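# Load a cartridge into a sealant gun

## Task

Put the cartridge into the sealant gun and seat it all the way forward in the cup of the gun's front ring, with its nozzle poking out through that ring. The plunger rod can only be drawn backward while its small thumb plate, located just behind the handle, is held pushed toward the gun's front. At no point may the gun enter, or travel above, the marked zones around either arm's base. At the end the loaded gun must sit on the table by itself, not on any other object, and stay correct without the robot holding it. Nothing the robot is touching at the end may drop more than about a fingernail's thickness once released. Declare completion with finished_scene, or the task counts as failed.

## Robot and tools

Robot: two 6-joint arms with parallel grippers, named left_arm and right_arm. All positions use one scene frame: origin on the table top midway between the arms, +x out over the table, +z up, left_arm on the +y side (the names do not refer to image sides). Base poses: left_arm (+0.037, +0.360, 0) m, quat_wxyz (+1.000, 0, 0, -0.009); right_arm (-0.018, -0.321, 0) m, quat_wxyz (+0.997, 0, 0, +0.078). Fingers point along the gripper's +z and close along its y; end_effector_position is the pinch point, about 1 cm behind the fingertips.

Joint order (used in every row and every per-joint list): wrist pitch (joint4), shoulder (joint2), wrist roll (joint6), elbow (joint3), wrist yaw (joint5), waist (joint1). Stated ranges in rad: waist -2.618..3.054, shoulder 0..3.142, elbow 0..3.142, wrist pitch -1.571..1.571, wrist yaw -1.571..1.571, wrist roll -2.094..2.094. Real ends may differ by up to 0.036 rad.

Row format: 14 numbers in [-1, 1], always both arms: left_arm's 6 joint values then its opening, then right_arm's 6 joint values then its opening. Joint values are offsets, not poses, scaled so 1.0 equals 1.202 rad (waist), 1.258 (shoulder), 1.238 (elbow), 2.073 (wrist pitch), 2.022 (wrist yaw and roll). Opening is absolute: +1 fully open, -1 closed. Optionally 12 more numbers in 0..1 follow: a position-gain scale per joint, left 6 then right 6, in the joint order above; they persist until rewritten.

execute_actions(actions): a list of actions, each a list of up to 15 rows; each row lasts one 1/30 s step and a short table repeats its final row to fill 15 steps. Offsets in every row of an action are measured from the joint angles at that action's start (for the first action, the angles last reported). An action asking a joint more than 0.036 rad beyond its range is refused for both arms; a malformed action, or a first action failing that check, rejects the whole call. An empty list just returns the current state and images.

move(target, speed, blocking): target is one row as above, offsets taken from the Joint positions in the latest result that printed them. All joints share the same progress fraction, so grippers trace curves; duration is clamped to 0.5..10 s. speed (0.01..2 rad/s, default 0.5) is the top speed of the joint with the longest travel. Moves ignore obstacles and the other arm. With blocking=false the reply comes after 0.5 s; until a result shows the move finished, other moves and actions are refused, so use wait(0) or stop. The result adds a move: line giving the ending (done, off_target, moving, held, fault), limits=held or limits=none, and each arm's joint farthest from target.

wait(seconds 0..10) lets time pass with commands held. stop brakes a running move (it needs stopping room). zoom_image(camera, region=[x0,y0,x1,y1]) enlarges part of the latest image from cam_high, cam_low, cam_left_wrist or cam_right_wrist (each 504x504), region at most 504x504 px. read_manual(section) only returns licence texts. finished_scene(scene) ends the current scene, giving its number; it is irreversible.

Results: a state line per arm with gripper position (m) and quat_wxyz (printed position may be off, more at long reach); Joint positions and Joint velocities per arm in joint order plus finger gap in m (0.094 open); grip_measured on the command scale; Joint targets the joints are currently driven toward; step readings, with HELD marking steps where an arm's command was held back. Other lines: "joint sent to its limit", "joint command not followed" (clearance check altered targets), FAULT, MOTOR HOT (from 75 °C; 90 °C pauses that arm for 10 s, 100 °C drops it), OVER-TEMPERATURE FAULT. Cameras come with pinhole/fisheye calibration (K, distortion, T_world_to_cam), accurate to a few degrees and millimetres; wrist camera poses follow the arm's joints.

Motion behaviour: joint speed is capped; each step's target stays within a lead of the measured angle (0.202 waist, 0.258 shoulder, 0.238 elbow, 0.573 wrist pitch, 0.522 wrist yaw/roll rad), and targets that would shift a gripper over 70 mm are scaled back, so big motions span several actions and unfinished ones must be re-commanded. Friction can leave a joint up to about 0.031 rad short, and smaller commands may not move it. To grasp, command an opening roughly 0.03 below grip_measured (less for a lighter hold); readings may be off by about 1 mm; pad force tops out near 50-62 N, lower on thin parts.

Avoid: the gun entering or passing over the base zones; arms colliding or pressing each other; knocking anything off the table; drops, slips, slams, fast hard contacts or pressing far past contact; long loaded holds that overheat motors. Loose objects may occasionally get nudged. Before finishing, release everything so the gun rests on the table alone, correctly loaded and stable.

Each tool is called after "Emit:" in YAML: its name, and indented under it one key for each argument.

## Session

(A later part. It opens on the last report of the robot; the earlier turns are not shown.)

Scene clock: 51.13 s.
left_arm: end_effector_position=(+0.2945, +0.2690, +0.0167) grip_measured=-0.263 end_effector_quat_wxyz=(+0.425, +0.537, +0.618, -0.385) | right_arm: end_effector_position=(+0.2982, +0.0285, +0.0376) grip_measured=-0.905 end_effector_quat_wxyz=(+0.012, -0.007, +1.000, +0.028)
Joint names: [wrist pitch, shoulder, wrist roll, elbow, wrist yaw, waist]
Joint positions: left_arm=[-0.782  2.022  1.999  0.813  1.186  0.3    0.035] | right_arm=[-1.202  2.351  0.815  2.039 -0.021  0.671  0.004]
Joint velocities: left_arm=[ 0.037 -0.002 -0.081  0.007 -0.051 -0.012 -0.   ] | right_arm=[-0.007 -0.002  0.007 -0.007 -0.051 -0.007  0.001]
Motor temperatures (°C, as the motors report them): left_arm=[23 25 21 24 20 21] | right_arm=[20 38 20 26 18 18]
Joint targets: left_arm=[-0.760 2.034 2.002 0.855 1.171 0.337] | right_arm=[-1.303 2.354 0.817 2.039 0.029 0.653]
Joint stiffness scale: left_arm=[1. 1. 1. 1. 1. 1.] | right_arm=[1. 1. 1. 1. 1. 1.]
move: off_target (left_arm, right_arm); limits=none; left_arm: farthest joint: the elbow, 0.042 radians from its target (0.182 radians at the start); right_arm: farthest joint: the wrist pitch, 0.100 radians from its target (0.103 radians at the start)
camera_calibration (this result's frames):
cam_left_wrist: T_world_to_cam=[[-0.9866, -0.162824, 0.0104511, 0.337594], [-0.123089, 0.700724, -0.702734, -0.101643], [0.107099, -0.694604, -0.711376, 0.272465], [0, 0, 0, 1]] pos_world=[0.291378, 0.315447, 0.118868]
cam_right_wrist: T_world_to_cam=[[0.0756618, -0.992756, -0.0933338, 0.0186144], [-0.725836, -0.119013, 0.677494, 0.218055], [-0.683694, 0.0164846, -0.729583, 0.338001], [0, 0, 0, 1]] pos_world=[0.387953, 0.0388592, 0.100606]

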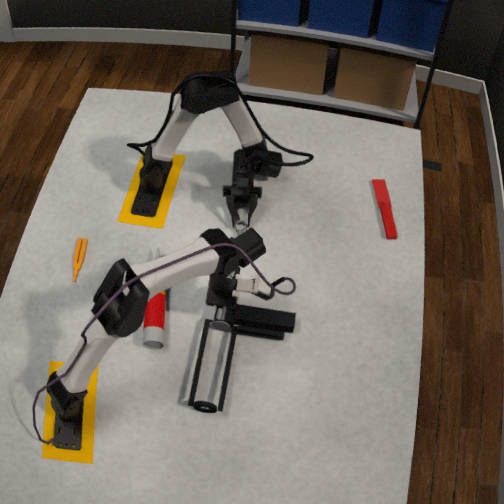

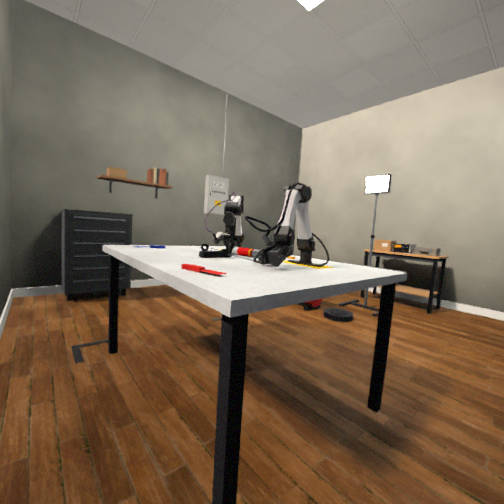

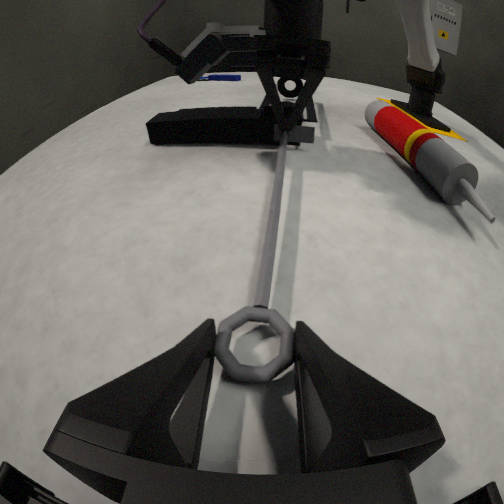

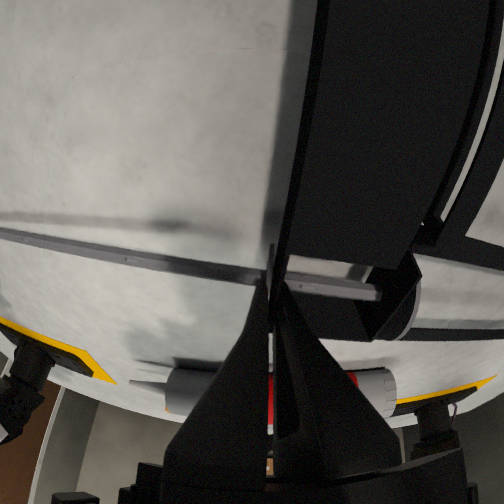

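Emit:
move:
  target: [0,0,0,0,0,0,-0.4, 0,0,0,0,0,0,-0.6]

Emit:
move:
  target: [0,0,0,0,0,0,-0.4, -0.1,0,0,0.2,0,0,-0.6]
  speed: 0.3

Emit:
move:
  target: [0,0,0,0,0,0,-0.4, 0.07,-0.375,-0.697,-0.565,0.012,0.288,0.7]
  speed: 0.9

Scene clock: 54.27 s.
left_arm: end_effector_position=(+0.2938, +0.2686, +0.0166) grip_measured=-0.263 end_effector_quat_wxyz=(+0.423, +0.537, +0.619, -0.387) | right_arm: end_effector_position=(+0.2992, +0.0316, +0.0385) grip_measured=-0.602 end_effector_quat_wxyz=(+0.013, -0.007, +0.999, +0.035)
Joint names: [wrist pitch, shoulder, wrist roll, elbow, wrist yaw, waist]
Joint positions: left_arm=[-0.785  2.022  1.997  0.813  1.184  0.299  0.035] | right_arm=[-1.191  2.349  0.815  2.039 -0.028  0.671  0.019]
Joint velocities: left_arm=[-0.007  0.007 -0.081 -0.007 -0.051  0.007 -0.001] | right_arm=[-0.051  0.002 -0.037  0.002  0.022  0.007 -0.   ]
Motor temperatures (°C, as the motors report them): left_arm=[23 25 21 24 20 21] | right_arm=[20 39 20 27 18 19]
Joint targets: left_arm=[-0.781 2.022 1.999 0.813 1.186 0.300] | right_arm=[-1.202 2.351 0.815 2.039 -0.021 0.671]
Joint stiffness scale: left_arm=[1. 1. 1. 1. 1. 1.] | right_arm=[1. 1. 1. 1. 1. 1.]
move: done; limits=none; left_arm: farthest joint: the wrist pitch, 0.003 radians from its target (0.000 radians at the start); right_arm: farthest joint: the wrist pitch, 0.011 radians from its target (0.000 radians at the start)
camera_calibration (this result's frames):
cam_left_wrist: T_world_to_cam=[[-0.986818, -0.161051, 0.0158976, 0.336294], [-0.125793, 0.701539, -0.70144, -0.100988], [0.101815, -0.694194, -0.712551, 0.273622], [0, 0, 0, 1]] pos_world=[0.291299, 0.314954, 0.118786]
cam_right_wrist: T_world_to_cam=[[0.076486, -0.99124, -0.107671, 0.0220418], [-0.728266, -0.129296, 0.672986, 0.219765], [-0.681012, 0.0269391, -0.731776, 0.338236], [0, 0, 0, 1]] pos_world=[0.388704, 0.0411517, 0.101987]

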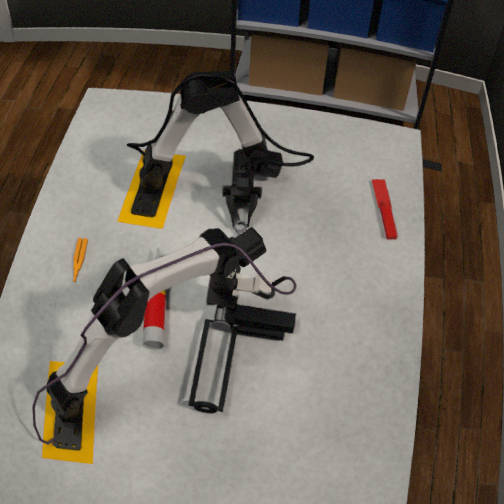

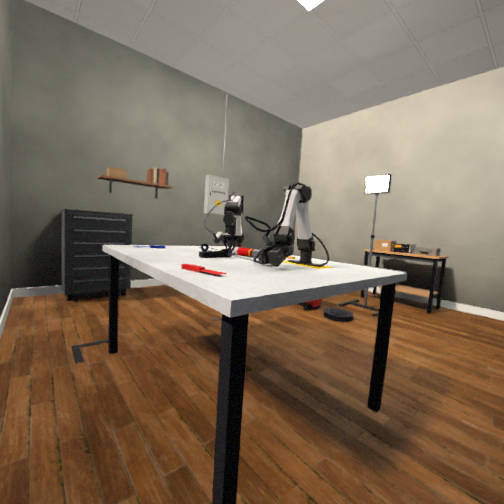

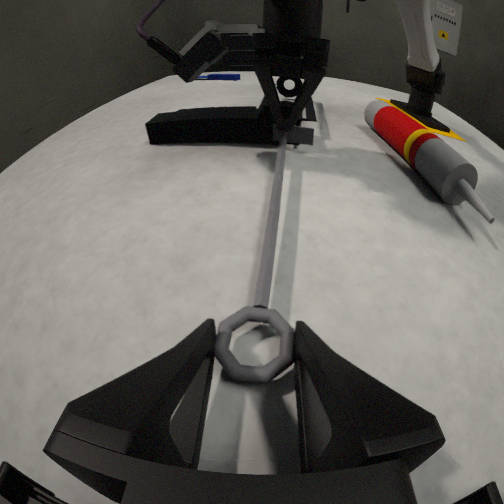

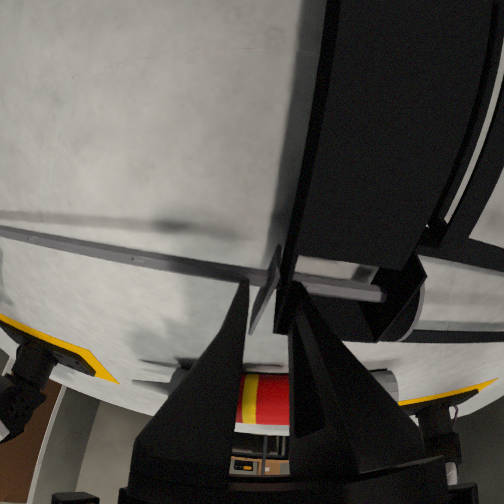

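Scene clock: 55.77 s.
left_arm: end_effector_position=(+0.2937, +0.2686, +0.0165) grip_measured=-0.263 end_effector_quat_wxyz=(+0.422, +0.537, +0.619, -0.387) | right_arm: end_effector_position=(+0.3042, +0.0372, +0.0980) grip_measured=-0.602 end_effector_quat_wxyz=(+0.027, -0.007, +0.998, +0.050)
Joint names: [wrist pitch, shoulder, wrist roll, elbow, wrist yaw, waist]
Joint positions: left_arm=[-0.785  2.022  1.997  0.813  1.184  0.299  0.035] | right_arm=[-1.382  2.349  0.815  2.272 -0.028  0.671  0.019]
Joint velocities: left_arm=[-0.051  0.007 -0.095 -0.027 -0.022 -0.002  0.001] | right_arm=[-0.007  0.007 -0.022  0.007  0.022 -0.012  0.001]
Motor temperatures (°C, as the motors report them): left_arm=[23 26 21 24 20 21] | right_arm=[20 39 20 27 18 19]
Joint targets: left_arm=[-0.785 2.022 1.997 0.813 1.184 0.299] | right_arm=[-1.398 2.349 0.815 2.286 -0.028 0.671]
Joint stiffness scale: left_arm=[1. 1. 1. 1. 1. 1.] | right_arm=[1. 1. 1. 1. 1. 1.]
move: done; limits=none; left_arm: farthest joint: the waist, 0.000 radians from its target (0.000 radians at the start); right_arm: farthest joint: the wrist pitch, 0.016 radians from its target (0.208 radians at the start)
camera_calibration (this result's frames):
cam_left_wrist: T_world_to_cam=[[-0.986809, -0.161028, 0.0166755, 0.336198], [-0.126349, 0.701674, -0.701206, -0.100901], [0.101213, -0.694063, -0.712764, 0.273753], [0, 0, 0, 1]] pos_world=[0.291307, 0.314939, 0.118763]
cam_right_wrist: T_world_to_cam=[[0.0799143, -0.987474, -0.136048, 0.0351625], [-0.74666, -0.149722, 0.648137, 0.192859], [-0.660388, 0.0497863, -0.749272, 0.379643], [0, 0, 0, 1]] pos_world=[0.391901, 0.0446962, 0.164241]

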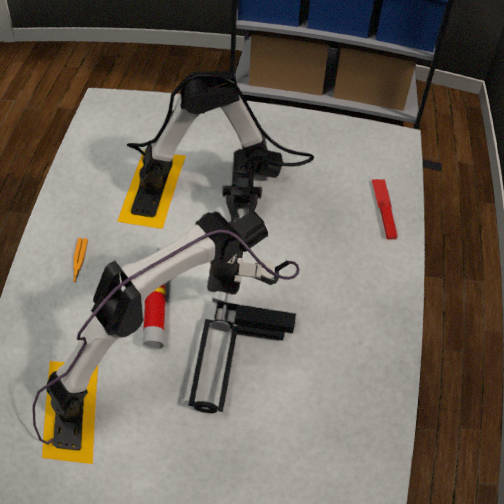

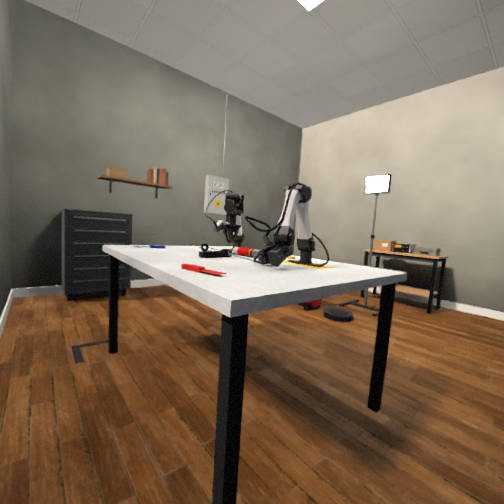

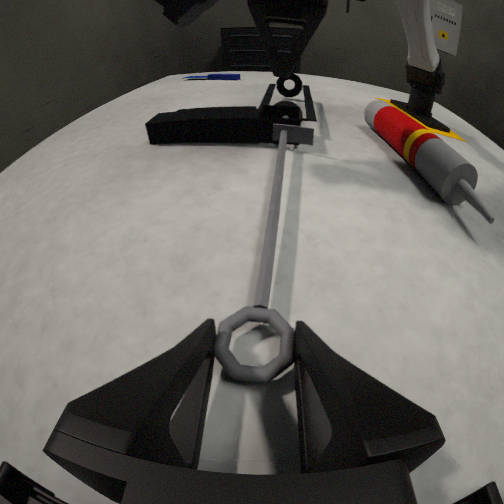

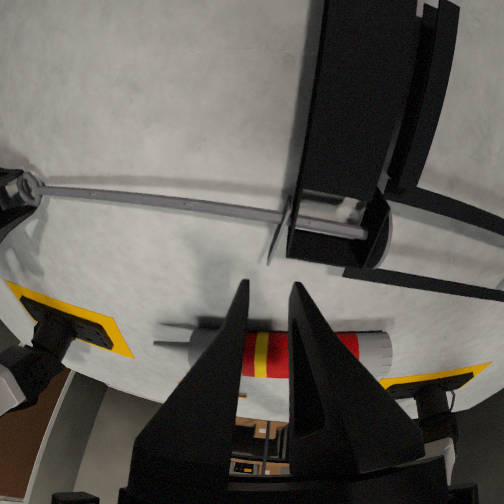

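Scene clock: 58.27 s.
left_arm: end_effector_position=(+0.2937, +0.2686, +0.0165) grip_measured=-0.263 end_effector_quat_wxyz=(+0.422, +0.537, +0.619, -0.387) | right_arm: end_effector_position=(+0.1214, +0.0119, +0.1041) grip_measured=+0.698 end_effector_quat_wxyz=(-0.010, +0.769, -0.639, -0.011)
Joint names: [wrist pitch, shoulder, wrist roll, elbow, wrist yaw, waist]
Joint positions: left_arm=[-0.785  2.022  1.997  0.813  1.184  0.299  0.035] | right_arm=[-1.248  1.889 -0.588  1.592 -0.016  1.01   0.08 ]
Joint velocities: left_arm=[-0.007 -0.012 -0.007 -0.002  0.022 -0.007  0.   ] | right_arm=[-0.007  0.002 -0.022 -0.012 -0.022 -0.012 -0.   ]
Motor temperatures (°C, as the motors report them): left_arm=[23 26 21 24 20 21] | right_arm=[20 40 20 27 18 19]
Joint targets: left_arm=[-0.785 2.022 1.997 0.813 1.184 0.299] | right_arm=[-1.237 1.877 -0.595 1.572 -0.004 1.017]
Joint stiffness scale: left_arm=[1. 1. 1. 1. 1. 1.] | right_arm=[1. 1. 1. 1. 1. 1.]
move: done; limits=none; left_arm: farthest joint: the waist, 0.000 radians from its target (0.000 radians at the start); right_arm: farthest joint: the elbow, 0.020 radians from its target (0.699 radians at the start)
camera_calibration (this result's frames):
cam_left_wrist: T_world_to_cam=[[-0.986809, -0.161028, 0.0166755, 0.336198], [-0.126349, 0.701674, -0.701206, -0.100901], [0.101213, -0.694063, -0.712764, 0.273753], [0, 0, 0, 1]] pos_world=[0.291307, 0.314939, 0.118763]
cam_right_wrist: T_world_to_cam=[[0.969234, 0.243398, -0.0366375, -0.107378], [0.203038, -0.70646, 0.678005, -0.0630921], [0.139142, -0.664584, -0.734144, 0.17459], [0, 0, 0, 1]] pos_world=[0.0925916, 0.0975934, 0.167017]

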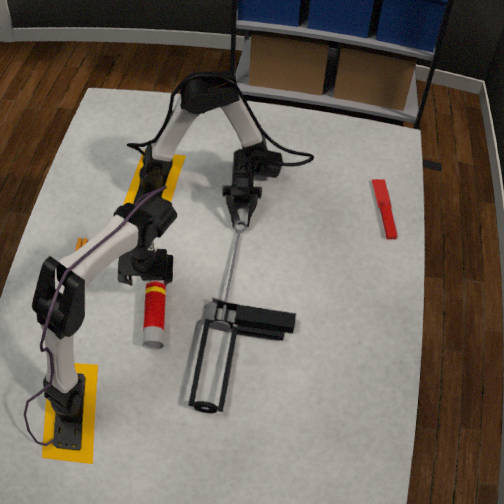

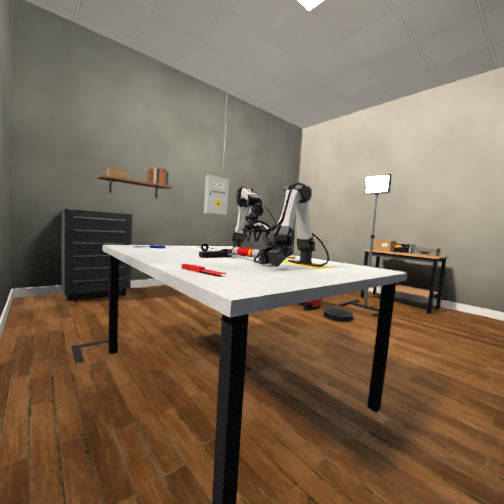

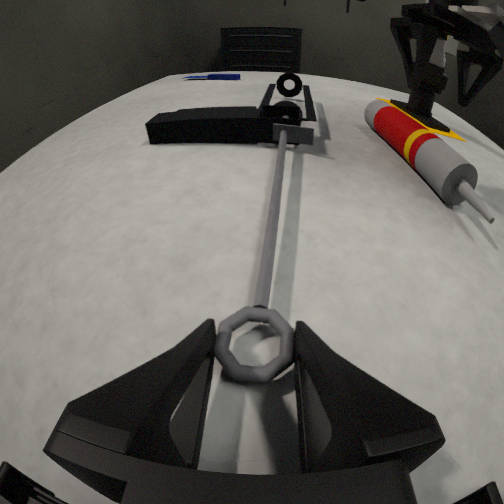

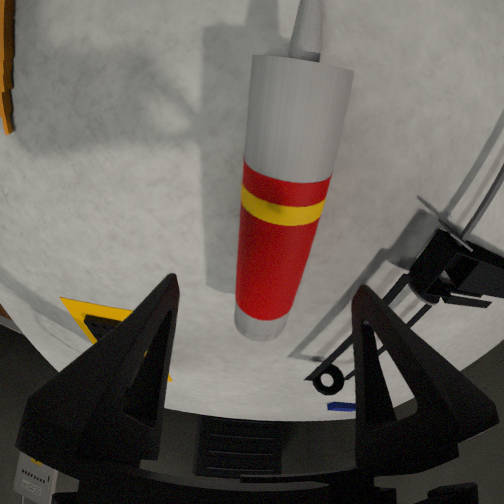

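Emit:
move:
  target: [0,0,0,0,0,0,-0.4, 0.131,0.072,-0.017,-0.183,0.013,-0.028,0.7]
  speed: 0.25

Emit:
move:
  target: [0,0,0,0,0,0,-0.4, 0,0,0,0,0,0,-0.05]

Scene clock: 61.10 s.
left_arm: end_effector_position=(+0.2937, +0.2686, +0.0165) grip_measured=-0.263 end_effector_quat_wxyz=(+0.422, +0.537, +0.619, -0.387) | right_arm: end_effector_position=(+0.1307, +0.0055, +0.0253) grip_measured=+0.698 end_effector_quat_wxyz=(+0.002, +0.770, -0.637, +0.000)
Joint names: [wrist pitch, shoulder, wrist roll, elbow, wrist yaw, waist]
Joint positions: left_arm=[-0.785  2.022  1.997  0.813  1.184  0.299  0.035] | right_arm=[-0.988  1.969 -0.616  1.382 -0.     0.986  0.08 ]
Joint velocities: left_arm=[ 0.037  0.002  0.066 -0.002  0.022  0.002 -0.   ] | right_arm=[-0.051 -0.002 -0.037 -0.002  0.022  0.007 -0.   ]
Motor temperatures (°C, as the motors report them): left_arm=[22 26 21 24 20 21] | right_arm=[20 39 20 27 18 19]
Joint targets: left_arm=[-0.785 2.022 1.997 0.813 1.184 0.299] | right_arm=[-0.976 1.980 -0.622 1.365 0.011 0.976]
Joint stiffness scale: left_arm=[1. 1. 1. 1. 1. 1.] | right_arm=[1. 1. 1. 1. 1. 1.]
move: done; limits=none; left_arm: farthest joint: the waist, 0.000 radians from its target (0.000 radians at the start); right_arm: farthest joint: the elbow, 0.016 radians from its target (0.227 radians at the start)
camera_calibration (this result's frames):
cam_left_wrist: T_world_to_cam=[[-0.986809, -0.161028, 0.0166755, 0.336198], [-0.126349, 0.701674, -0.701206, -0.100901], [0.101213, -0.694063, -0.712764, 0.273753], [0, 0, 0, 1]] pos_world=[0.291307, 0.314939, 0.118763]
cam_right_wrist: T_world_to_cam=[[0.96825, 0.246373, -0.0423295, -0.117452], [0.204411, -0.682832, 0.701396, -0.0170674], [0.143901, -0.68778, -0.711514, 0.110118], [0, 0, 0, 1]] pos_world=[0.101366, 0.0930195, 0.0853495]

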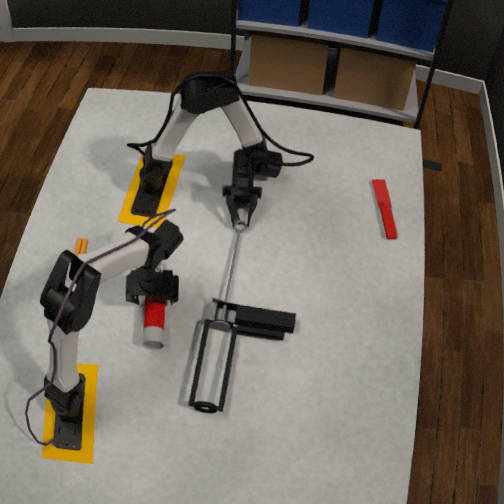

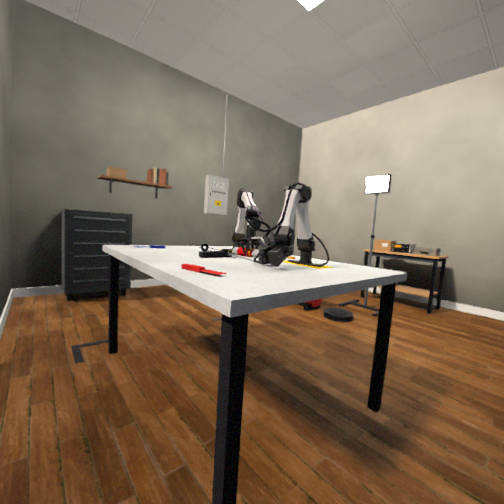

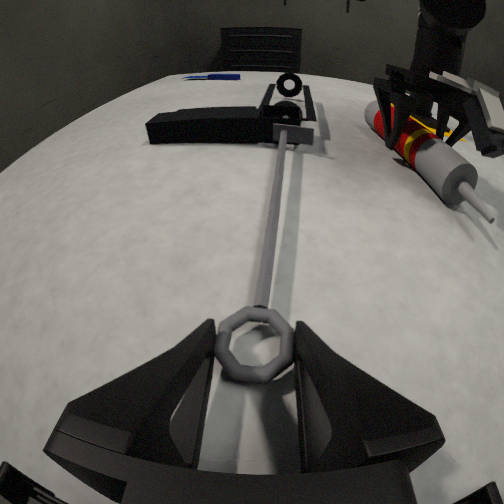

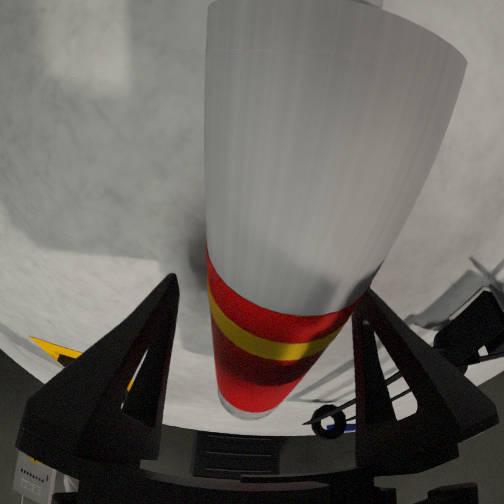

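Scene clock: 61.60 s.
left_arm: end_effector_position=(+0.2937, +0.2686, +0.0165) grip_measured=-0.263 end_effector_quat_wxyz=(+0.422, +0.537, +0.619, -0.387) | right_arm: end_effector_position=(+0.1311, +0.0058, +0.0253) grip_measured=+0.038 end_effector_quat_wxyz=(+0.001, +0.770, -0.637, +0.001)
Joint names: [wrist pitch, shoulder, wrist roll, elbow, wrist yaw, waist]
Joint positions: left_arm=[-0.785  2.022  1.997  0.813  1.184  0.299  0.035] | right_arm=[-0.986  1.969 -0.616  1.382  0.001  0.986  0.049]
Joint velocities: left_arm=[ 0.007  0.002  0.007  0.007 -0.022 -0.002  0.001] | right_arm=[-0.007 -0.012 -0.037  0.017 -0.051 -0.017 -0.001]
Motor temperatures (°C, as the motors report them): left_arm=[22 26 21 24 20 21] | right_arm=[20 39 20 27 18 19]
Joint targets: left_arm=[-0.785 2.022 1.997 0.813 1.184 0.299] | right_arm=[-0.988 1.969 -0.616 1.382 -0.000 0.986]
Joint stiffness scale: left_arm=[1. 1. 1. 1. 1. 1.] | right_arm=[1. 1. 1. 1. 1. 1.]
move: done; limits=none; left_arm: farthest joint: the waist, 0.000 radians from its target (0.000 radians at the start); right_arm: farthest joint: the wrist pitch, 0.002 radians from its target (0.000 radians at the start)
camera_calibration (this result's frames):
cam_left_wrist: T_world_to_cam=[[-0.986809, -0.161028, 0.0166755, 0.336198], [-0.126349, 0.701674, -0.701206, -0.100901], [0.101213, -0.694063, -0.712764, 0.273753], [0, 0, 0, 1]] pos_world=[0.291307, 0.314939, 0.118763]
cam_right_wrist: T_world_to_cam=[[0.968325, 0.246428, -0.0402443, -0.117962], [0.203128, -0.683715, 0.700908, -0.0167215], [0.145208, -0.686882, -0.712115, 0.110139], [0, 0, 0, 1]] pos_world=[0.101629, 0.0932888, 0.0854046]

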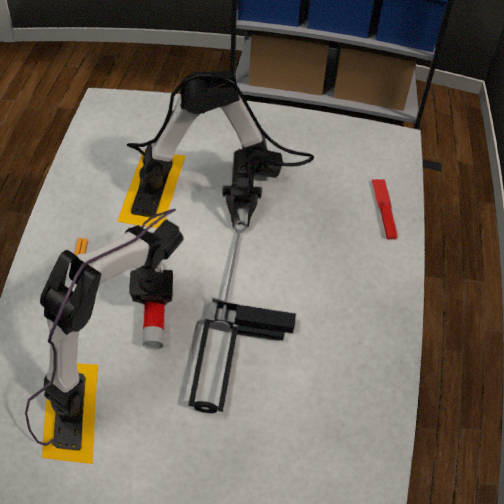

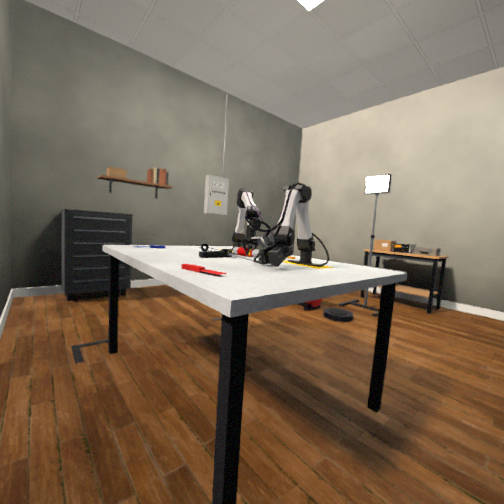

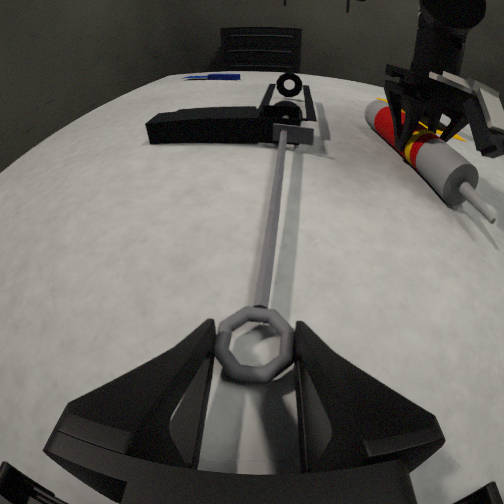

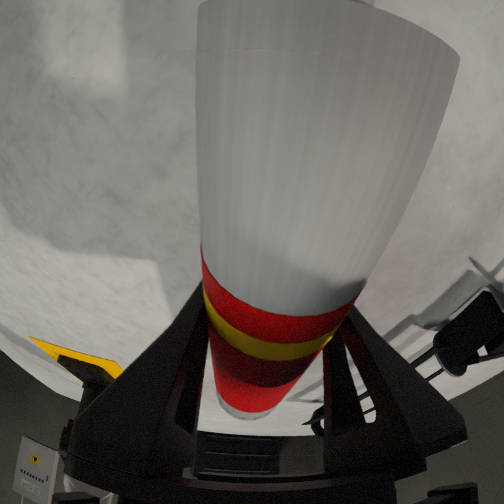

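Emit:
move:
  target: [0,0,0,0,0,0,-0.4, -0.2,-0.12,0,0.225,0,0,-0.05]
  speed: 0.4

Emit:
move:
  target: [0,0,0,0,0,0,-0.4, 0,0,0.525,0,0,-0.585,-0.05]
  speed: 0.7

Scene clock: 65.03 s.
left_arm: end_effector_position=(+0.2937, +0.2686, +0.0165) grip_measured=-0.263 end_effector_quat_wxyz=(+0.422, +0.537, +0.619, -0.387) | right_arm: end_effector_position=(+0.1229, -0.0122, +0.1284) grip_measured=+0.038 end_effector_quat_wxyz=(+0.009, +0.770, -0.637, +0.003)
Joint names: [wrist pitch, shoulder, wrist roll, elbow, wrist yaw, waist]
Joint positions: left_arm=[-0.785  2.022  1.997  0.813  1.184  0.299  0.035] | right_arm=[-1.375  1.845 -0.616  1.631  0.001  0.986  0.049]
Joint velocities: left_arm=[-0.007  0.002 -0.037  0.012  0.051 -0.022 -0.001] | right_arm=[ 0.022 -0.022  0.007  0.007 -0.051 -0.012 -0.001]
Motor temperatures (°C, as the motors report them): left_arm=[22 26 21 24 20 21] | right_arm=[20 39 20 27 18 19]
Joint targets: left_arm=[-0.785 2.022 1.997 0.813 1.184 0.299] | right_arm=[-1.401 1.818 -0.616 1.660 0.001 0.986]
Joint stiffness scale: left_arm=[1. 1. 1. 1. 1. 1.] | right_arm=[1. 1. 1. 1. 1. 1.]
move: off_target (right_arm); limits=none; left_arm: farthest joint: the waist, 0.000 radians from its target (0.000 radians at the start); right_arm: farthest joint: the elbow, 0.030 radians from its target (0.279 radians at the start)
camera_calibration (this result's frames):
cam_left_wrist: T_world_to_cam=[[-0.986809, -0.161028, 0.0166755, 0.336198], [-0.126349, 0.701674, -0.701206, -0.100901], [0.101213, -0.694063, -0.712764, 0.273753], [0, 0, 0, 1]] pos_world=[0.291307, 0.314939, 0.118763]
cam_right_wrist: T_world_to_cam=[[0.968024, 0.245768, -0.0502687, -0.10009], [0.207817, -0.673435, 0.709434, -0.101163], [0.140504, -0.697196, -0.702977, 0.171616], [0, 0, 0, 1]] pos_world=[0.0938002, 0.0761224, 0.187379]

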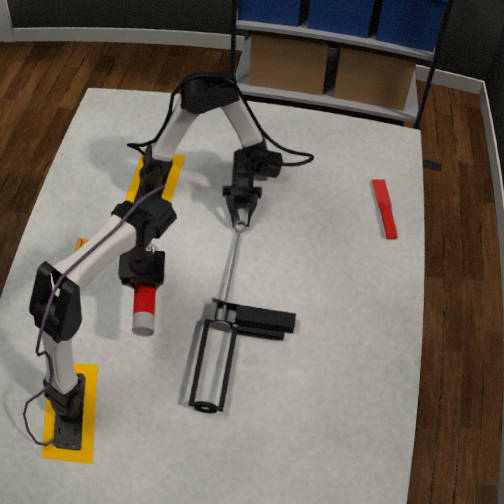

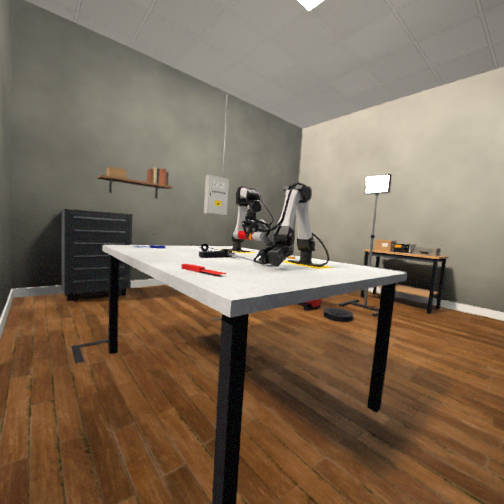

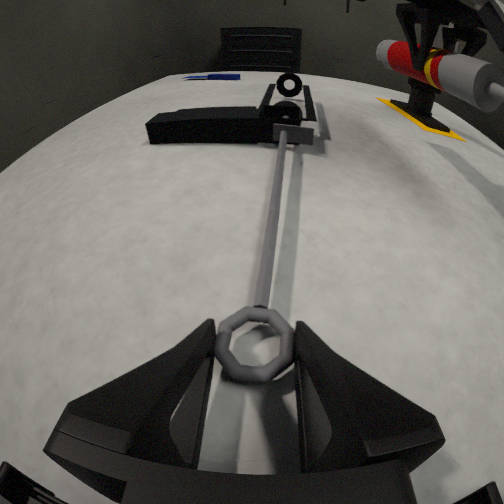

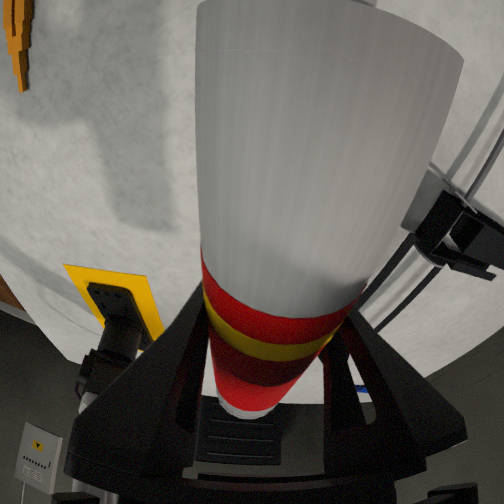

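Scene clock: 67.40 s.
left_arm: end_effector_position=(+0.2937, +0.2686, +0.0165) grip_measured=-0.263 end_effector_quat_wxyz=(+0.422, +0.537, +0.619, -0.387) | right_arm: end_effector_position=(+0.2905, -0.1761, +0.1256) grip_measured=+0.038 end_effector_quat_wxyz=(-0.009, -0.001, +1.000, -0.007)
Joint names: [wrist pitch, shoulder, wrist roll, elbow, wrist yaw, waist]
Joint positions: left_arm=[-0.785  2.022  1.997  0.813  1.184  0.299  0.035] | right_arm=[-1.369  1.854  0.439  1.631  0.005  0.284  0.049]
Joint velocities: left_arm=[-0.066 -0.012  0.007 -0.017 -0.007 -0.002 -0.001] | right_arm=[-0.037 -0.007  0.022 -0.007 -0.037 -0.022  0.   ]
Motor temperatures (°C, as the motors report them): left_arm=[22 26 21 23 20 21] | right_arm=[20 39 20 27 18 19]
Joint targets: left_arm=[-0.785 2.022 1.997 0.813 1.184 0.299] | right_arm=[-1.375 1.845 0.445 1.631 0.001 0.283]
Joint stiffness scale: left_arm=[1. 1. 1. 1. 1. 1.] | right_arm=[1. 1. 1. 1. 1. 1.]
move: done; limits=none; left_arm: farthest joint: the waist, 0.000 radians from its target (0.000 radians at the start); right_arm: farthest joint: the shoulder, 0.009 radians from its target (0.000 radians at the start)
camera_calibration (this result's frames):
cam_left_wrist: T_world_to_cam=[[-0.986809, -0.161028, 0.0166755, 0.336198], [-0.126349, 0.701674, -0.701206, -0.100901], [0.101213, -0.694063, -0.712764, 0.273753], [0, 0, 0, 1]] pos_world=[0.291307, 0.314939, 0.118763]
cam_right_wrist: T_world_to_cam=[[0.0623879, -0.997671, -0.027557, -0.180931], [-0.698977, -0.063385, 0.71233, 0.126142], [-0.712418, -0.025179, -0.701304, 0.397723], [0, 0, 0, 1]] pos_world=[0.382803, -0.1625, 0.184084]

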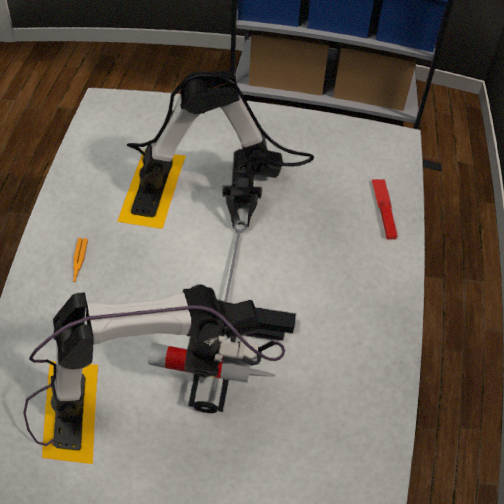

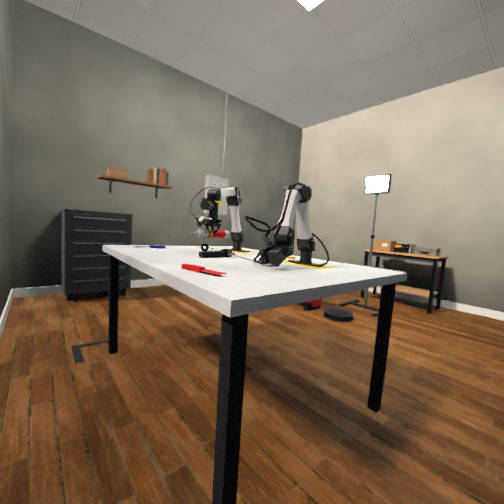

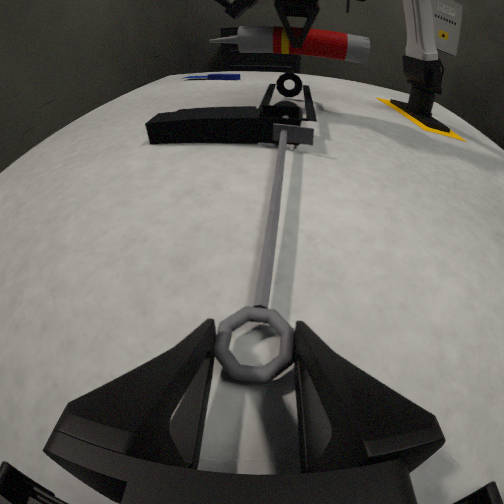

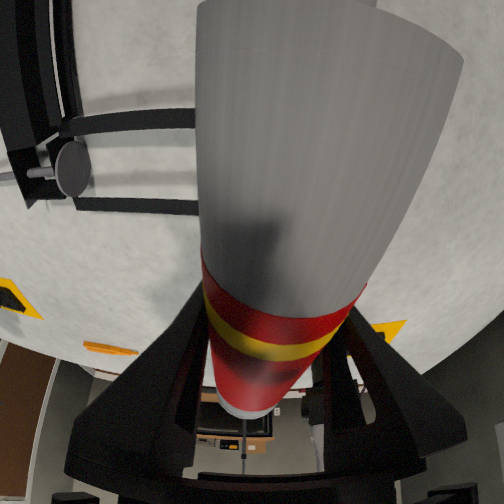

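Emit:
move:
  target: [0,0,0,0,0,0,-0.4, 0.08,0.03,0.816,0.02,-0.12,0.075,-0.05]
  speed: 0.9

Scene clock: 71.80 s.
left_arm: end_effector_position=(+0.2937, +0.2686, +0.0165) grip_measured=-0.263 end_effector_quat_wxyz=(+0.422, +0.537, +0.619, -0.387) | right_arm: end_effector_position=(+0.2899, -0.1042, +0.1131) grip_measured=+0.037 end_effector_quat_wxyz=(-0.087, +0.697, +0.709, +0.059)
Joint names: [wrist pitch, shoulder, wrist roll, elbow, wrist yaw, waist]
Joint positions: left_arm=[-0.785  2.022  1.997  0.813  1.184  0.299  0.035] | right_arm=[-1.23   1.903  2.083  1.631 -0.201  0.365  0.049]
Joint velocities: left_arm=[-0.066  0.002 -0.022 -0.007  0.037 -0.007  0.001] | right_arm=[-0.051 -0.002 -0.081 -0.002 -0.037  0.017 -0.001]
Motor temperatures (°C, as the motors report them): left_arm=[22 26 21 23 20 21] | right_arm=[20 39 20 28 18 19]
Joint targets: left_arm=[-0.785 2.022 1.997 0.813 1.184 0.299] | right_arm=[-1.203 1.892 2.089 1.656 -0.238 0.374]
Joint stiffness scale: left_arm=[1. 1. 1. 1. 1. 1.] | right_arm=[1. 1. 1. 1. 1. 1.]
move: off_target (right_arm); limits=none; left_arm: farthest joint: the waist, 0.000 radians from its target (0.000 radians at the start); right_arm: farthest joint: the wrist yaw, 0.037 radians from its target (0.242 radians at the start)
camera_calibration (this result's frames):
cam_left_wrist: T_world_to_cam=[[-0.986809, -0.161028, 0.0166755, 0.336198], [-0.126349, 0.701674, -0.701206, -0.100901], [0.101213, -0.694063, -0.712764, 0.273753], [0, 0, 0, 1]] pos_world=[0.291307, 0.314939, 0.118763]
cam_right_wrist: T_world_to_cam=[[-0.997303, -0.0720683, -0.0139112, 0.292632], [-0.0513754, 0.550049, 0.83355, 0.00169792], [-0.0524207, 0.832017, -0.552268, 0.271502], [0, 0, 0, 1]] pos_world=[0.306162, -0.205739, 0.152598]

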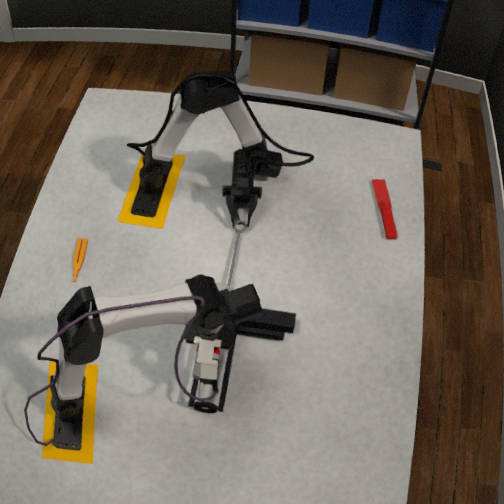

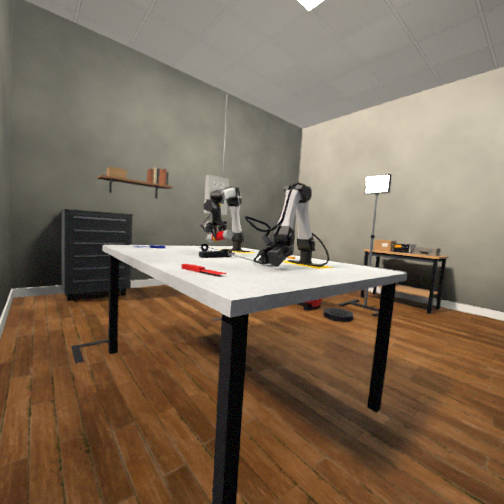

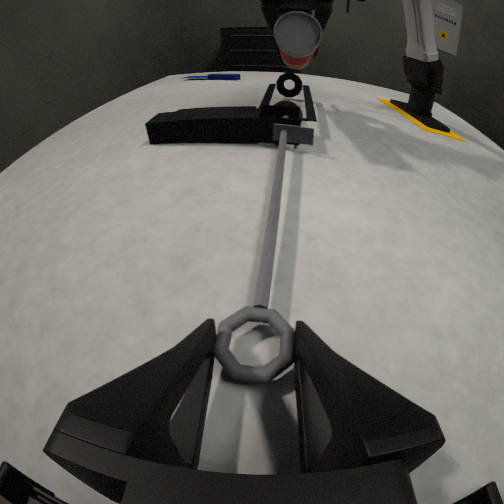

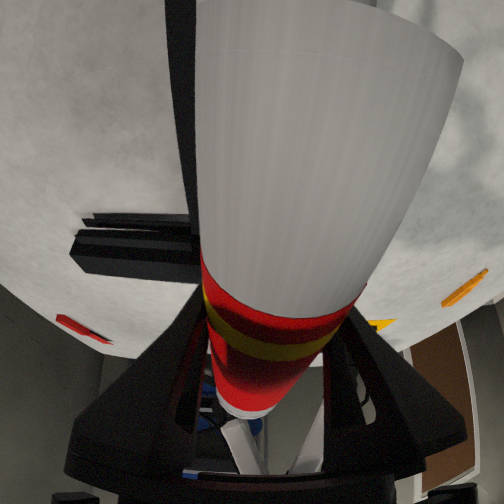

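Emit:
move:
  target: [0,0,0,0,0,0,-0.4, 0.05,-0.008,0.002,0.01,-0.036,0.005,-0.05]
  speed: 0.15

Emit:
move:
  target: [0,0,0,0,0,0,-0.4, 0.088,0.011,0.002,-0.112,-0.02,0.005,-0.05]
  speed: 0.12

Emit:
zoom_image:
  camera: "cam_high"
  region: [150, 320, 270, 440]

Scene clock: 73.53 s.
left_arm: end_effector_position=(+0.2937, +0.2686, +0.0165) grip_measured=-0.263 end_effector_quat_wxyz=(+0.422, +0.537, +0.619, -0.387) | right_arm: end_effector_position=(+0.3016, -0.0913, +0.1117) grip_measured=+0.037 end_effector_quat_wxyz=(-0.095, +0.692, +0.709, +0.091)
Joint names: [wrist pitch, shoulder, wrist roll, elbow, wrist yaw, waist]
Joint positions: left_arm=[-0.785  2.022  1.997  0.813  1.184  0.299  0.035] | right_arm=[-1.161  1.915  2.083  1.631 -0.233  0.365  0.049]
Joint velocities: left_arm=[ 0.007  0.007  0.007 -0.002  0.007 -0.002 -0.   ] | right_arm=[ 0.007 -0.012  0.037 -0.002  0.022  0.002 -0.   ]
Motor temperatures (°C, as the motors report them): left_arm=[22 26 21 23 20 21] | right_arm=[20 39 20 28 18 19]
Joint targets: left_arm=[-0.785 2.022 1.997 0.813 1.184 0.299] | right_arm=[-1.126 1.893 2.087 1.643 -0.273 0.371]
Joint stiffness scale: left_arm=[1. 1. 1. 1. 1. 1.] | right_arm=[1. 1. 1. 1. 1. 1.]
move: off_target (right_arm); limits=none; left_arm: farthest joint: the waist, 0.000 radians from its target (0.000 radians at the start); right_arm: farthest joint: the wrist yaw, 0.041 radians from its target (0.073 radians at the start)
camera_calibration (this result's frames):
cam_left_wrist: T_world_to_cam=[[-0.986809, -0.161028, 0.0166755, 0.336198], [-0.126349, 0.701674, -0.701206, -0.100901], [0.101213, -0.694063, -0.712764, 0.273753], [0, 0, 0, 1]] pos_world=[0.291307, 0.314939, 0.118763]
cam_right_wrist: T_world_to_cam=[[-0.995987, -0.0729523, -0.0518383, 0.308882], [-0.0815872, 0.502103, 0.860951, -0.0019915], [-0.0367802, 0.861725, -0.50604, 0.253477], [0, 0, 0, 1]] pos_world=[0.316803, -0.194894, 0.145996]

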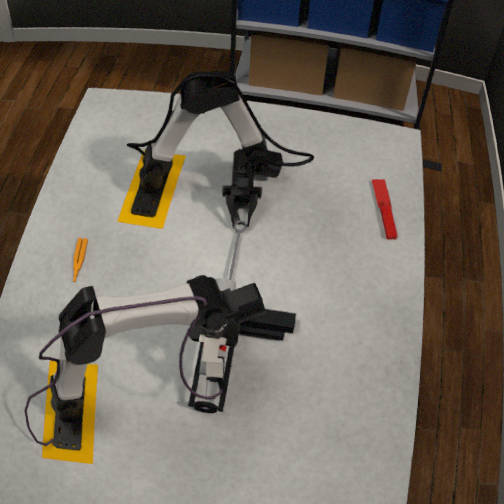

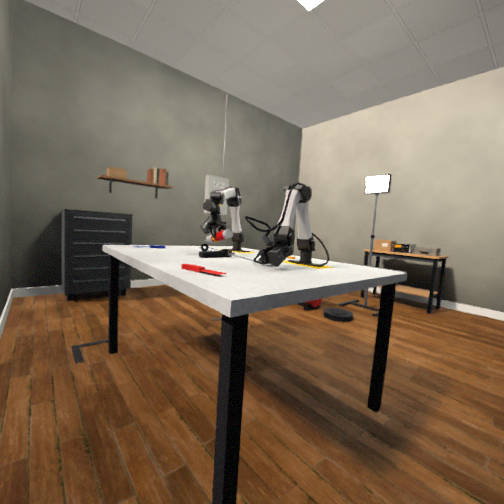

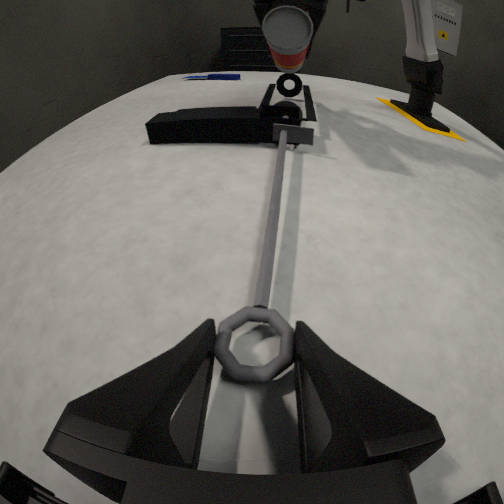

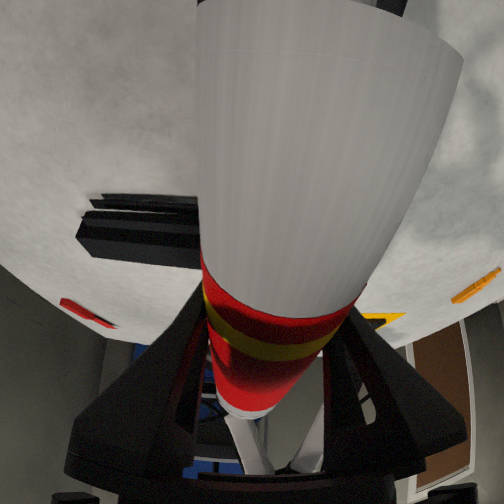

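Scene clock: 75.40 s.
left_arm: end_effector_position=(+0.2934, +0.2684, +0.0169) grip_measured=-0.263 end_effector_quat_wxyz=(+0.422, +0.536, +0.620, -0.388) | right_arm: end_effector_position=(+0.2981, -0.0955, +0.0709) grip_measured=+0.037 end_effector_quat_wxyz=(-0.093, +0.696, +0.708, +0.080)
Joint names: [wrist pitch, shoulder, wrist roll, elbow, wrist yaw, waist]
Joint positions: left_arm=[-0.789  2.022  1.997  0.813  1.185  0.299  0.035] | right_arm=[-1.029  1.933  2.088  1.496 -0.222  0.365  0.049]
Joint velocities: left_arm=[-0.007 -0.017  0.081 -0.007 -0.066  0.012 -0.001] | right_arm=[ 0.022 -0.012 -0.007  0.027 -0.081 -0.017  0.   ]
Motor temperatures (°C, as the motors report them): left_arm=[22 26 21 23 20 21] | right_arm=[20 39 20 28 18 19]
Joint targets: left_arm=[-0.786 2.022 1.997 0.813 1.184 0.299] | right_arm=[-0.978 1.929 2.087 1.493 -0.273 0.371]
Joint stiffness scale: left_arm=[1. 1. 1. 1. 1. 1.] | right_arm=[1. 1. 1. 1. 1. 1.]
move: off_target (right_arm); limits=none; left_arm: farthest joint: the wrist pitch, 0.004 radians from its target (0.000 radians at the start); right_arm: farthest joint: the wrist yaw, 0.052 radians from its target (0.041 radians at the start)
camera_calibration (this result's frames):
cam_left_wrist: T_world_to_cam=[[-0.986685, -0.161461, 0.0195813, 0.335923], [-0.128535, 0.700317, -0.702165, -0.0995645], [0.0996592, -0.695332, -0.711745, 0.274694], [0, 0, 0, 1]] pos_world=[0.291277, 0.314969, 0.119024]
cam_right_wrist: T_world_to_cam=[[-0.996991, -0.0681442, -0.0369541, 0.302729], [-0.0670832, 0.519538, 0.85181, 0.0329231], [-0.0388468, 0.851726, -0.522546, 0.237082], [0, 0, 0, 1]] pos_world=[0.313237, -0.198404, 0.107029]

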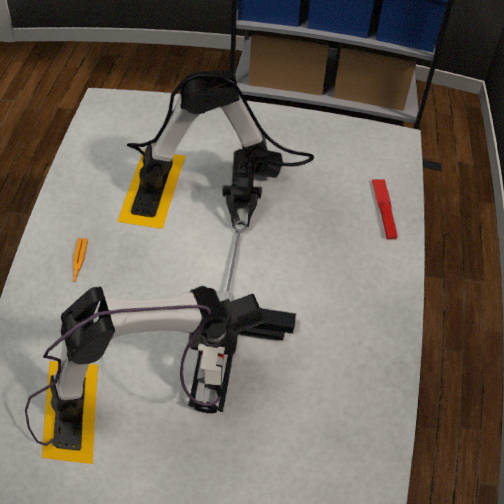

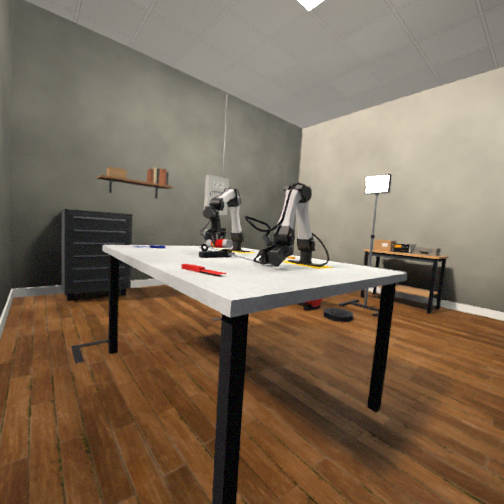

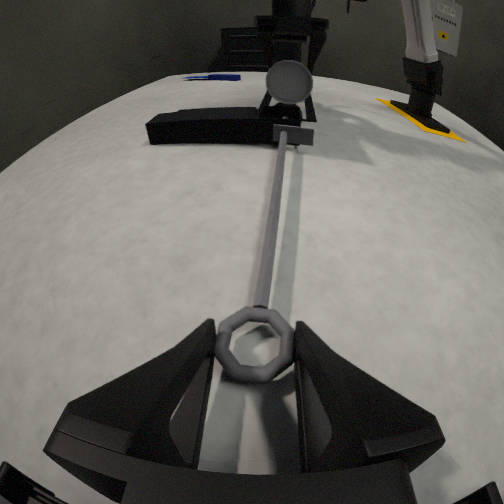

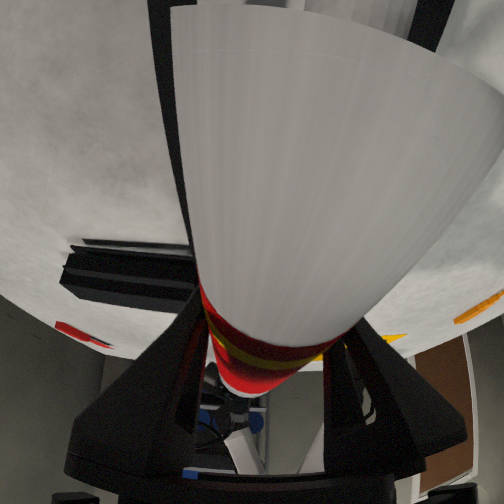

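Region (150, 320, 270, 440) of cam_high's 504x504 image, scaled by 4.200, with more detail than that image has.

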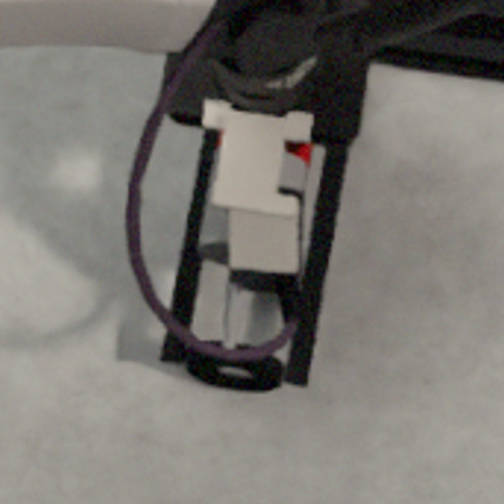

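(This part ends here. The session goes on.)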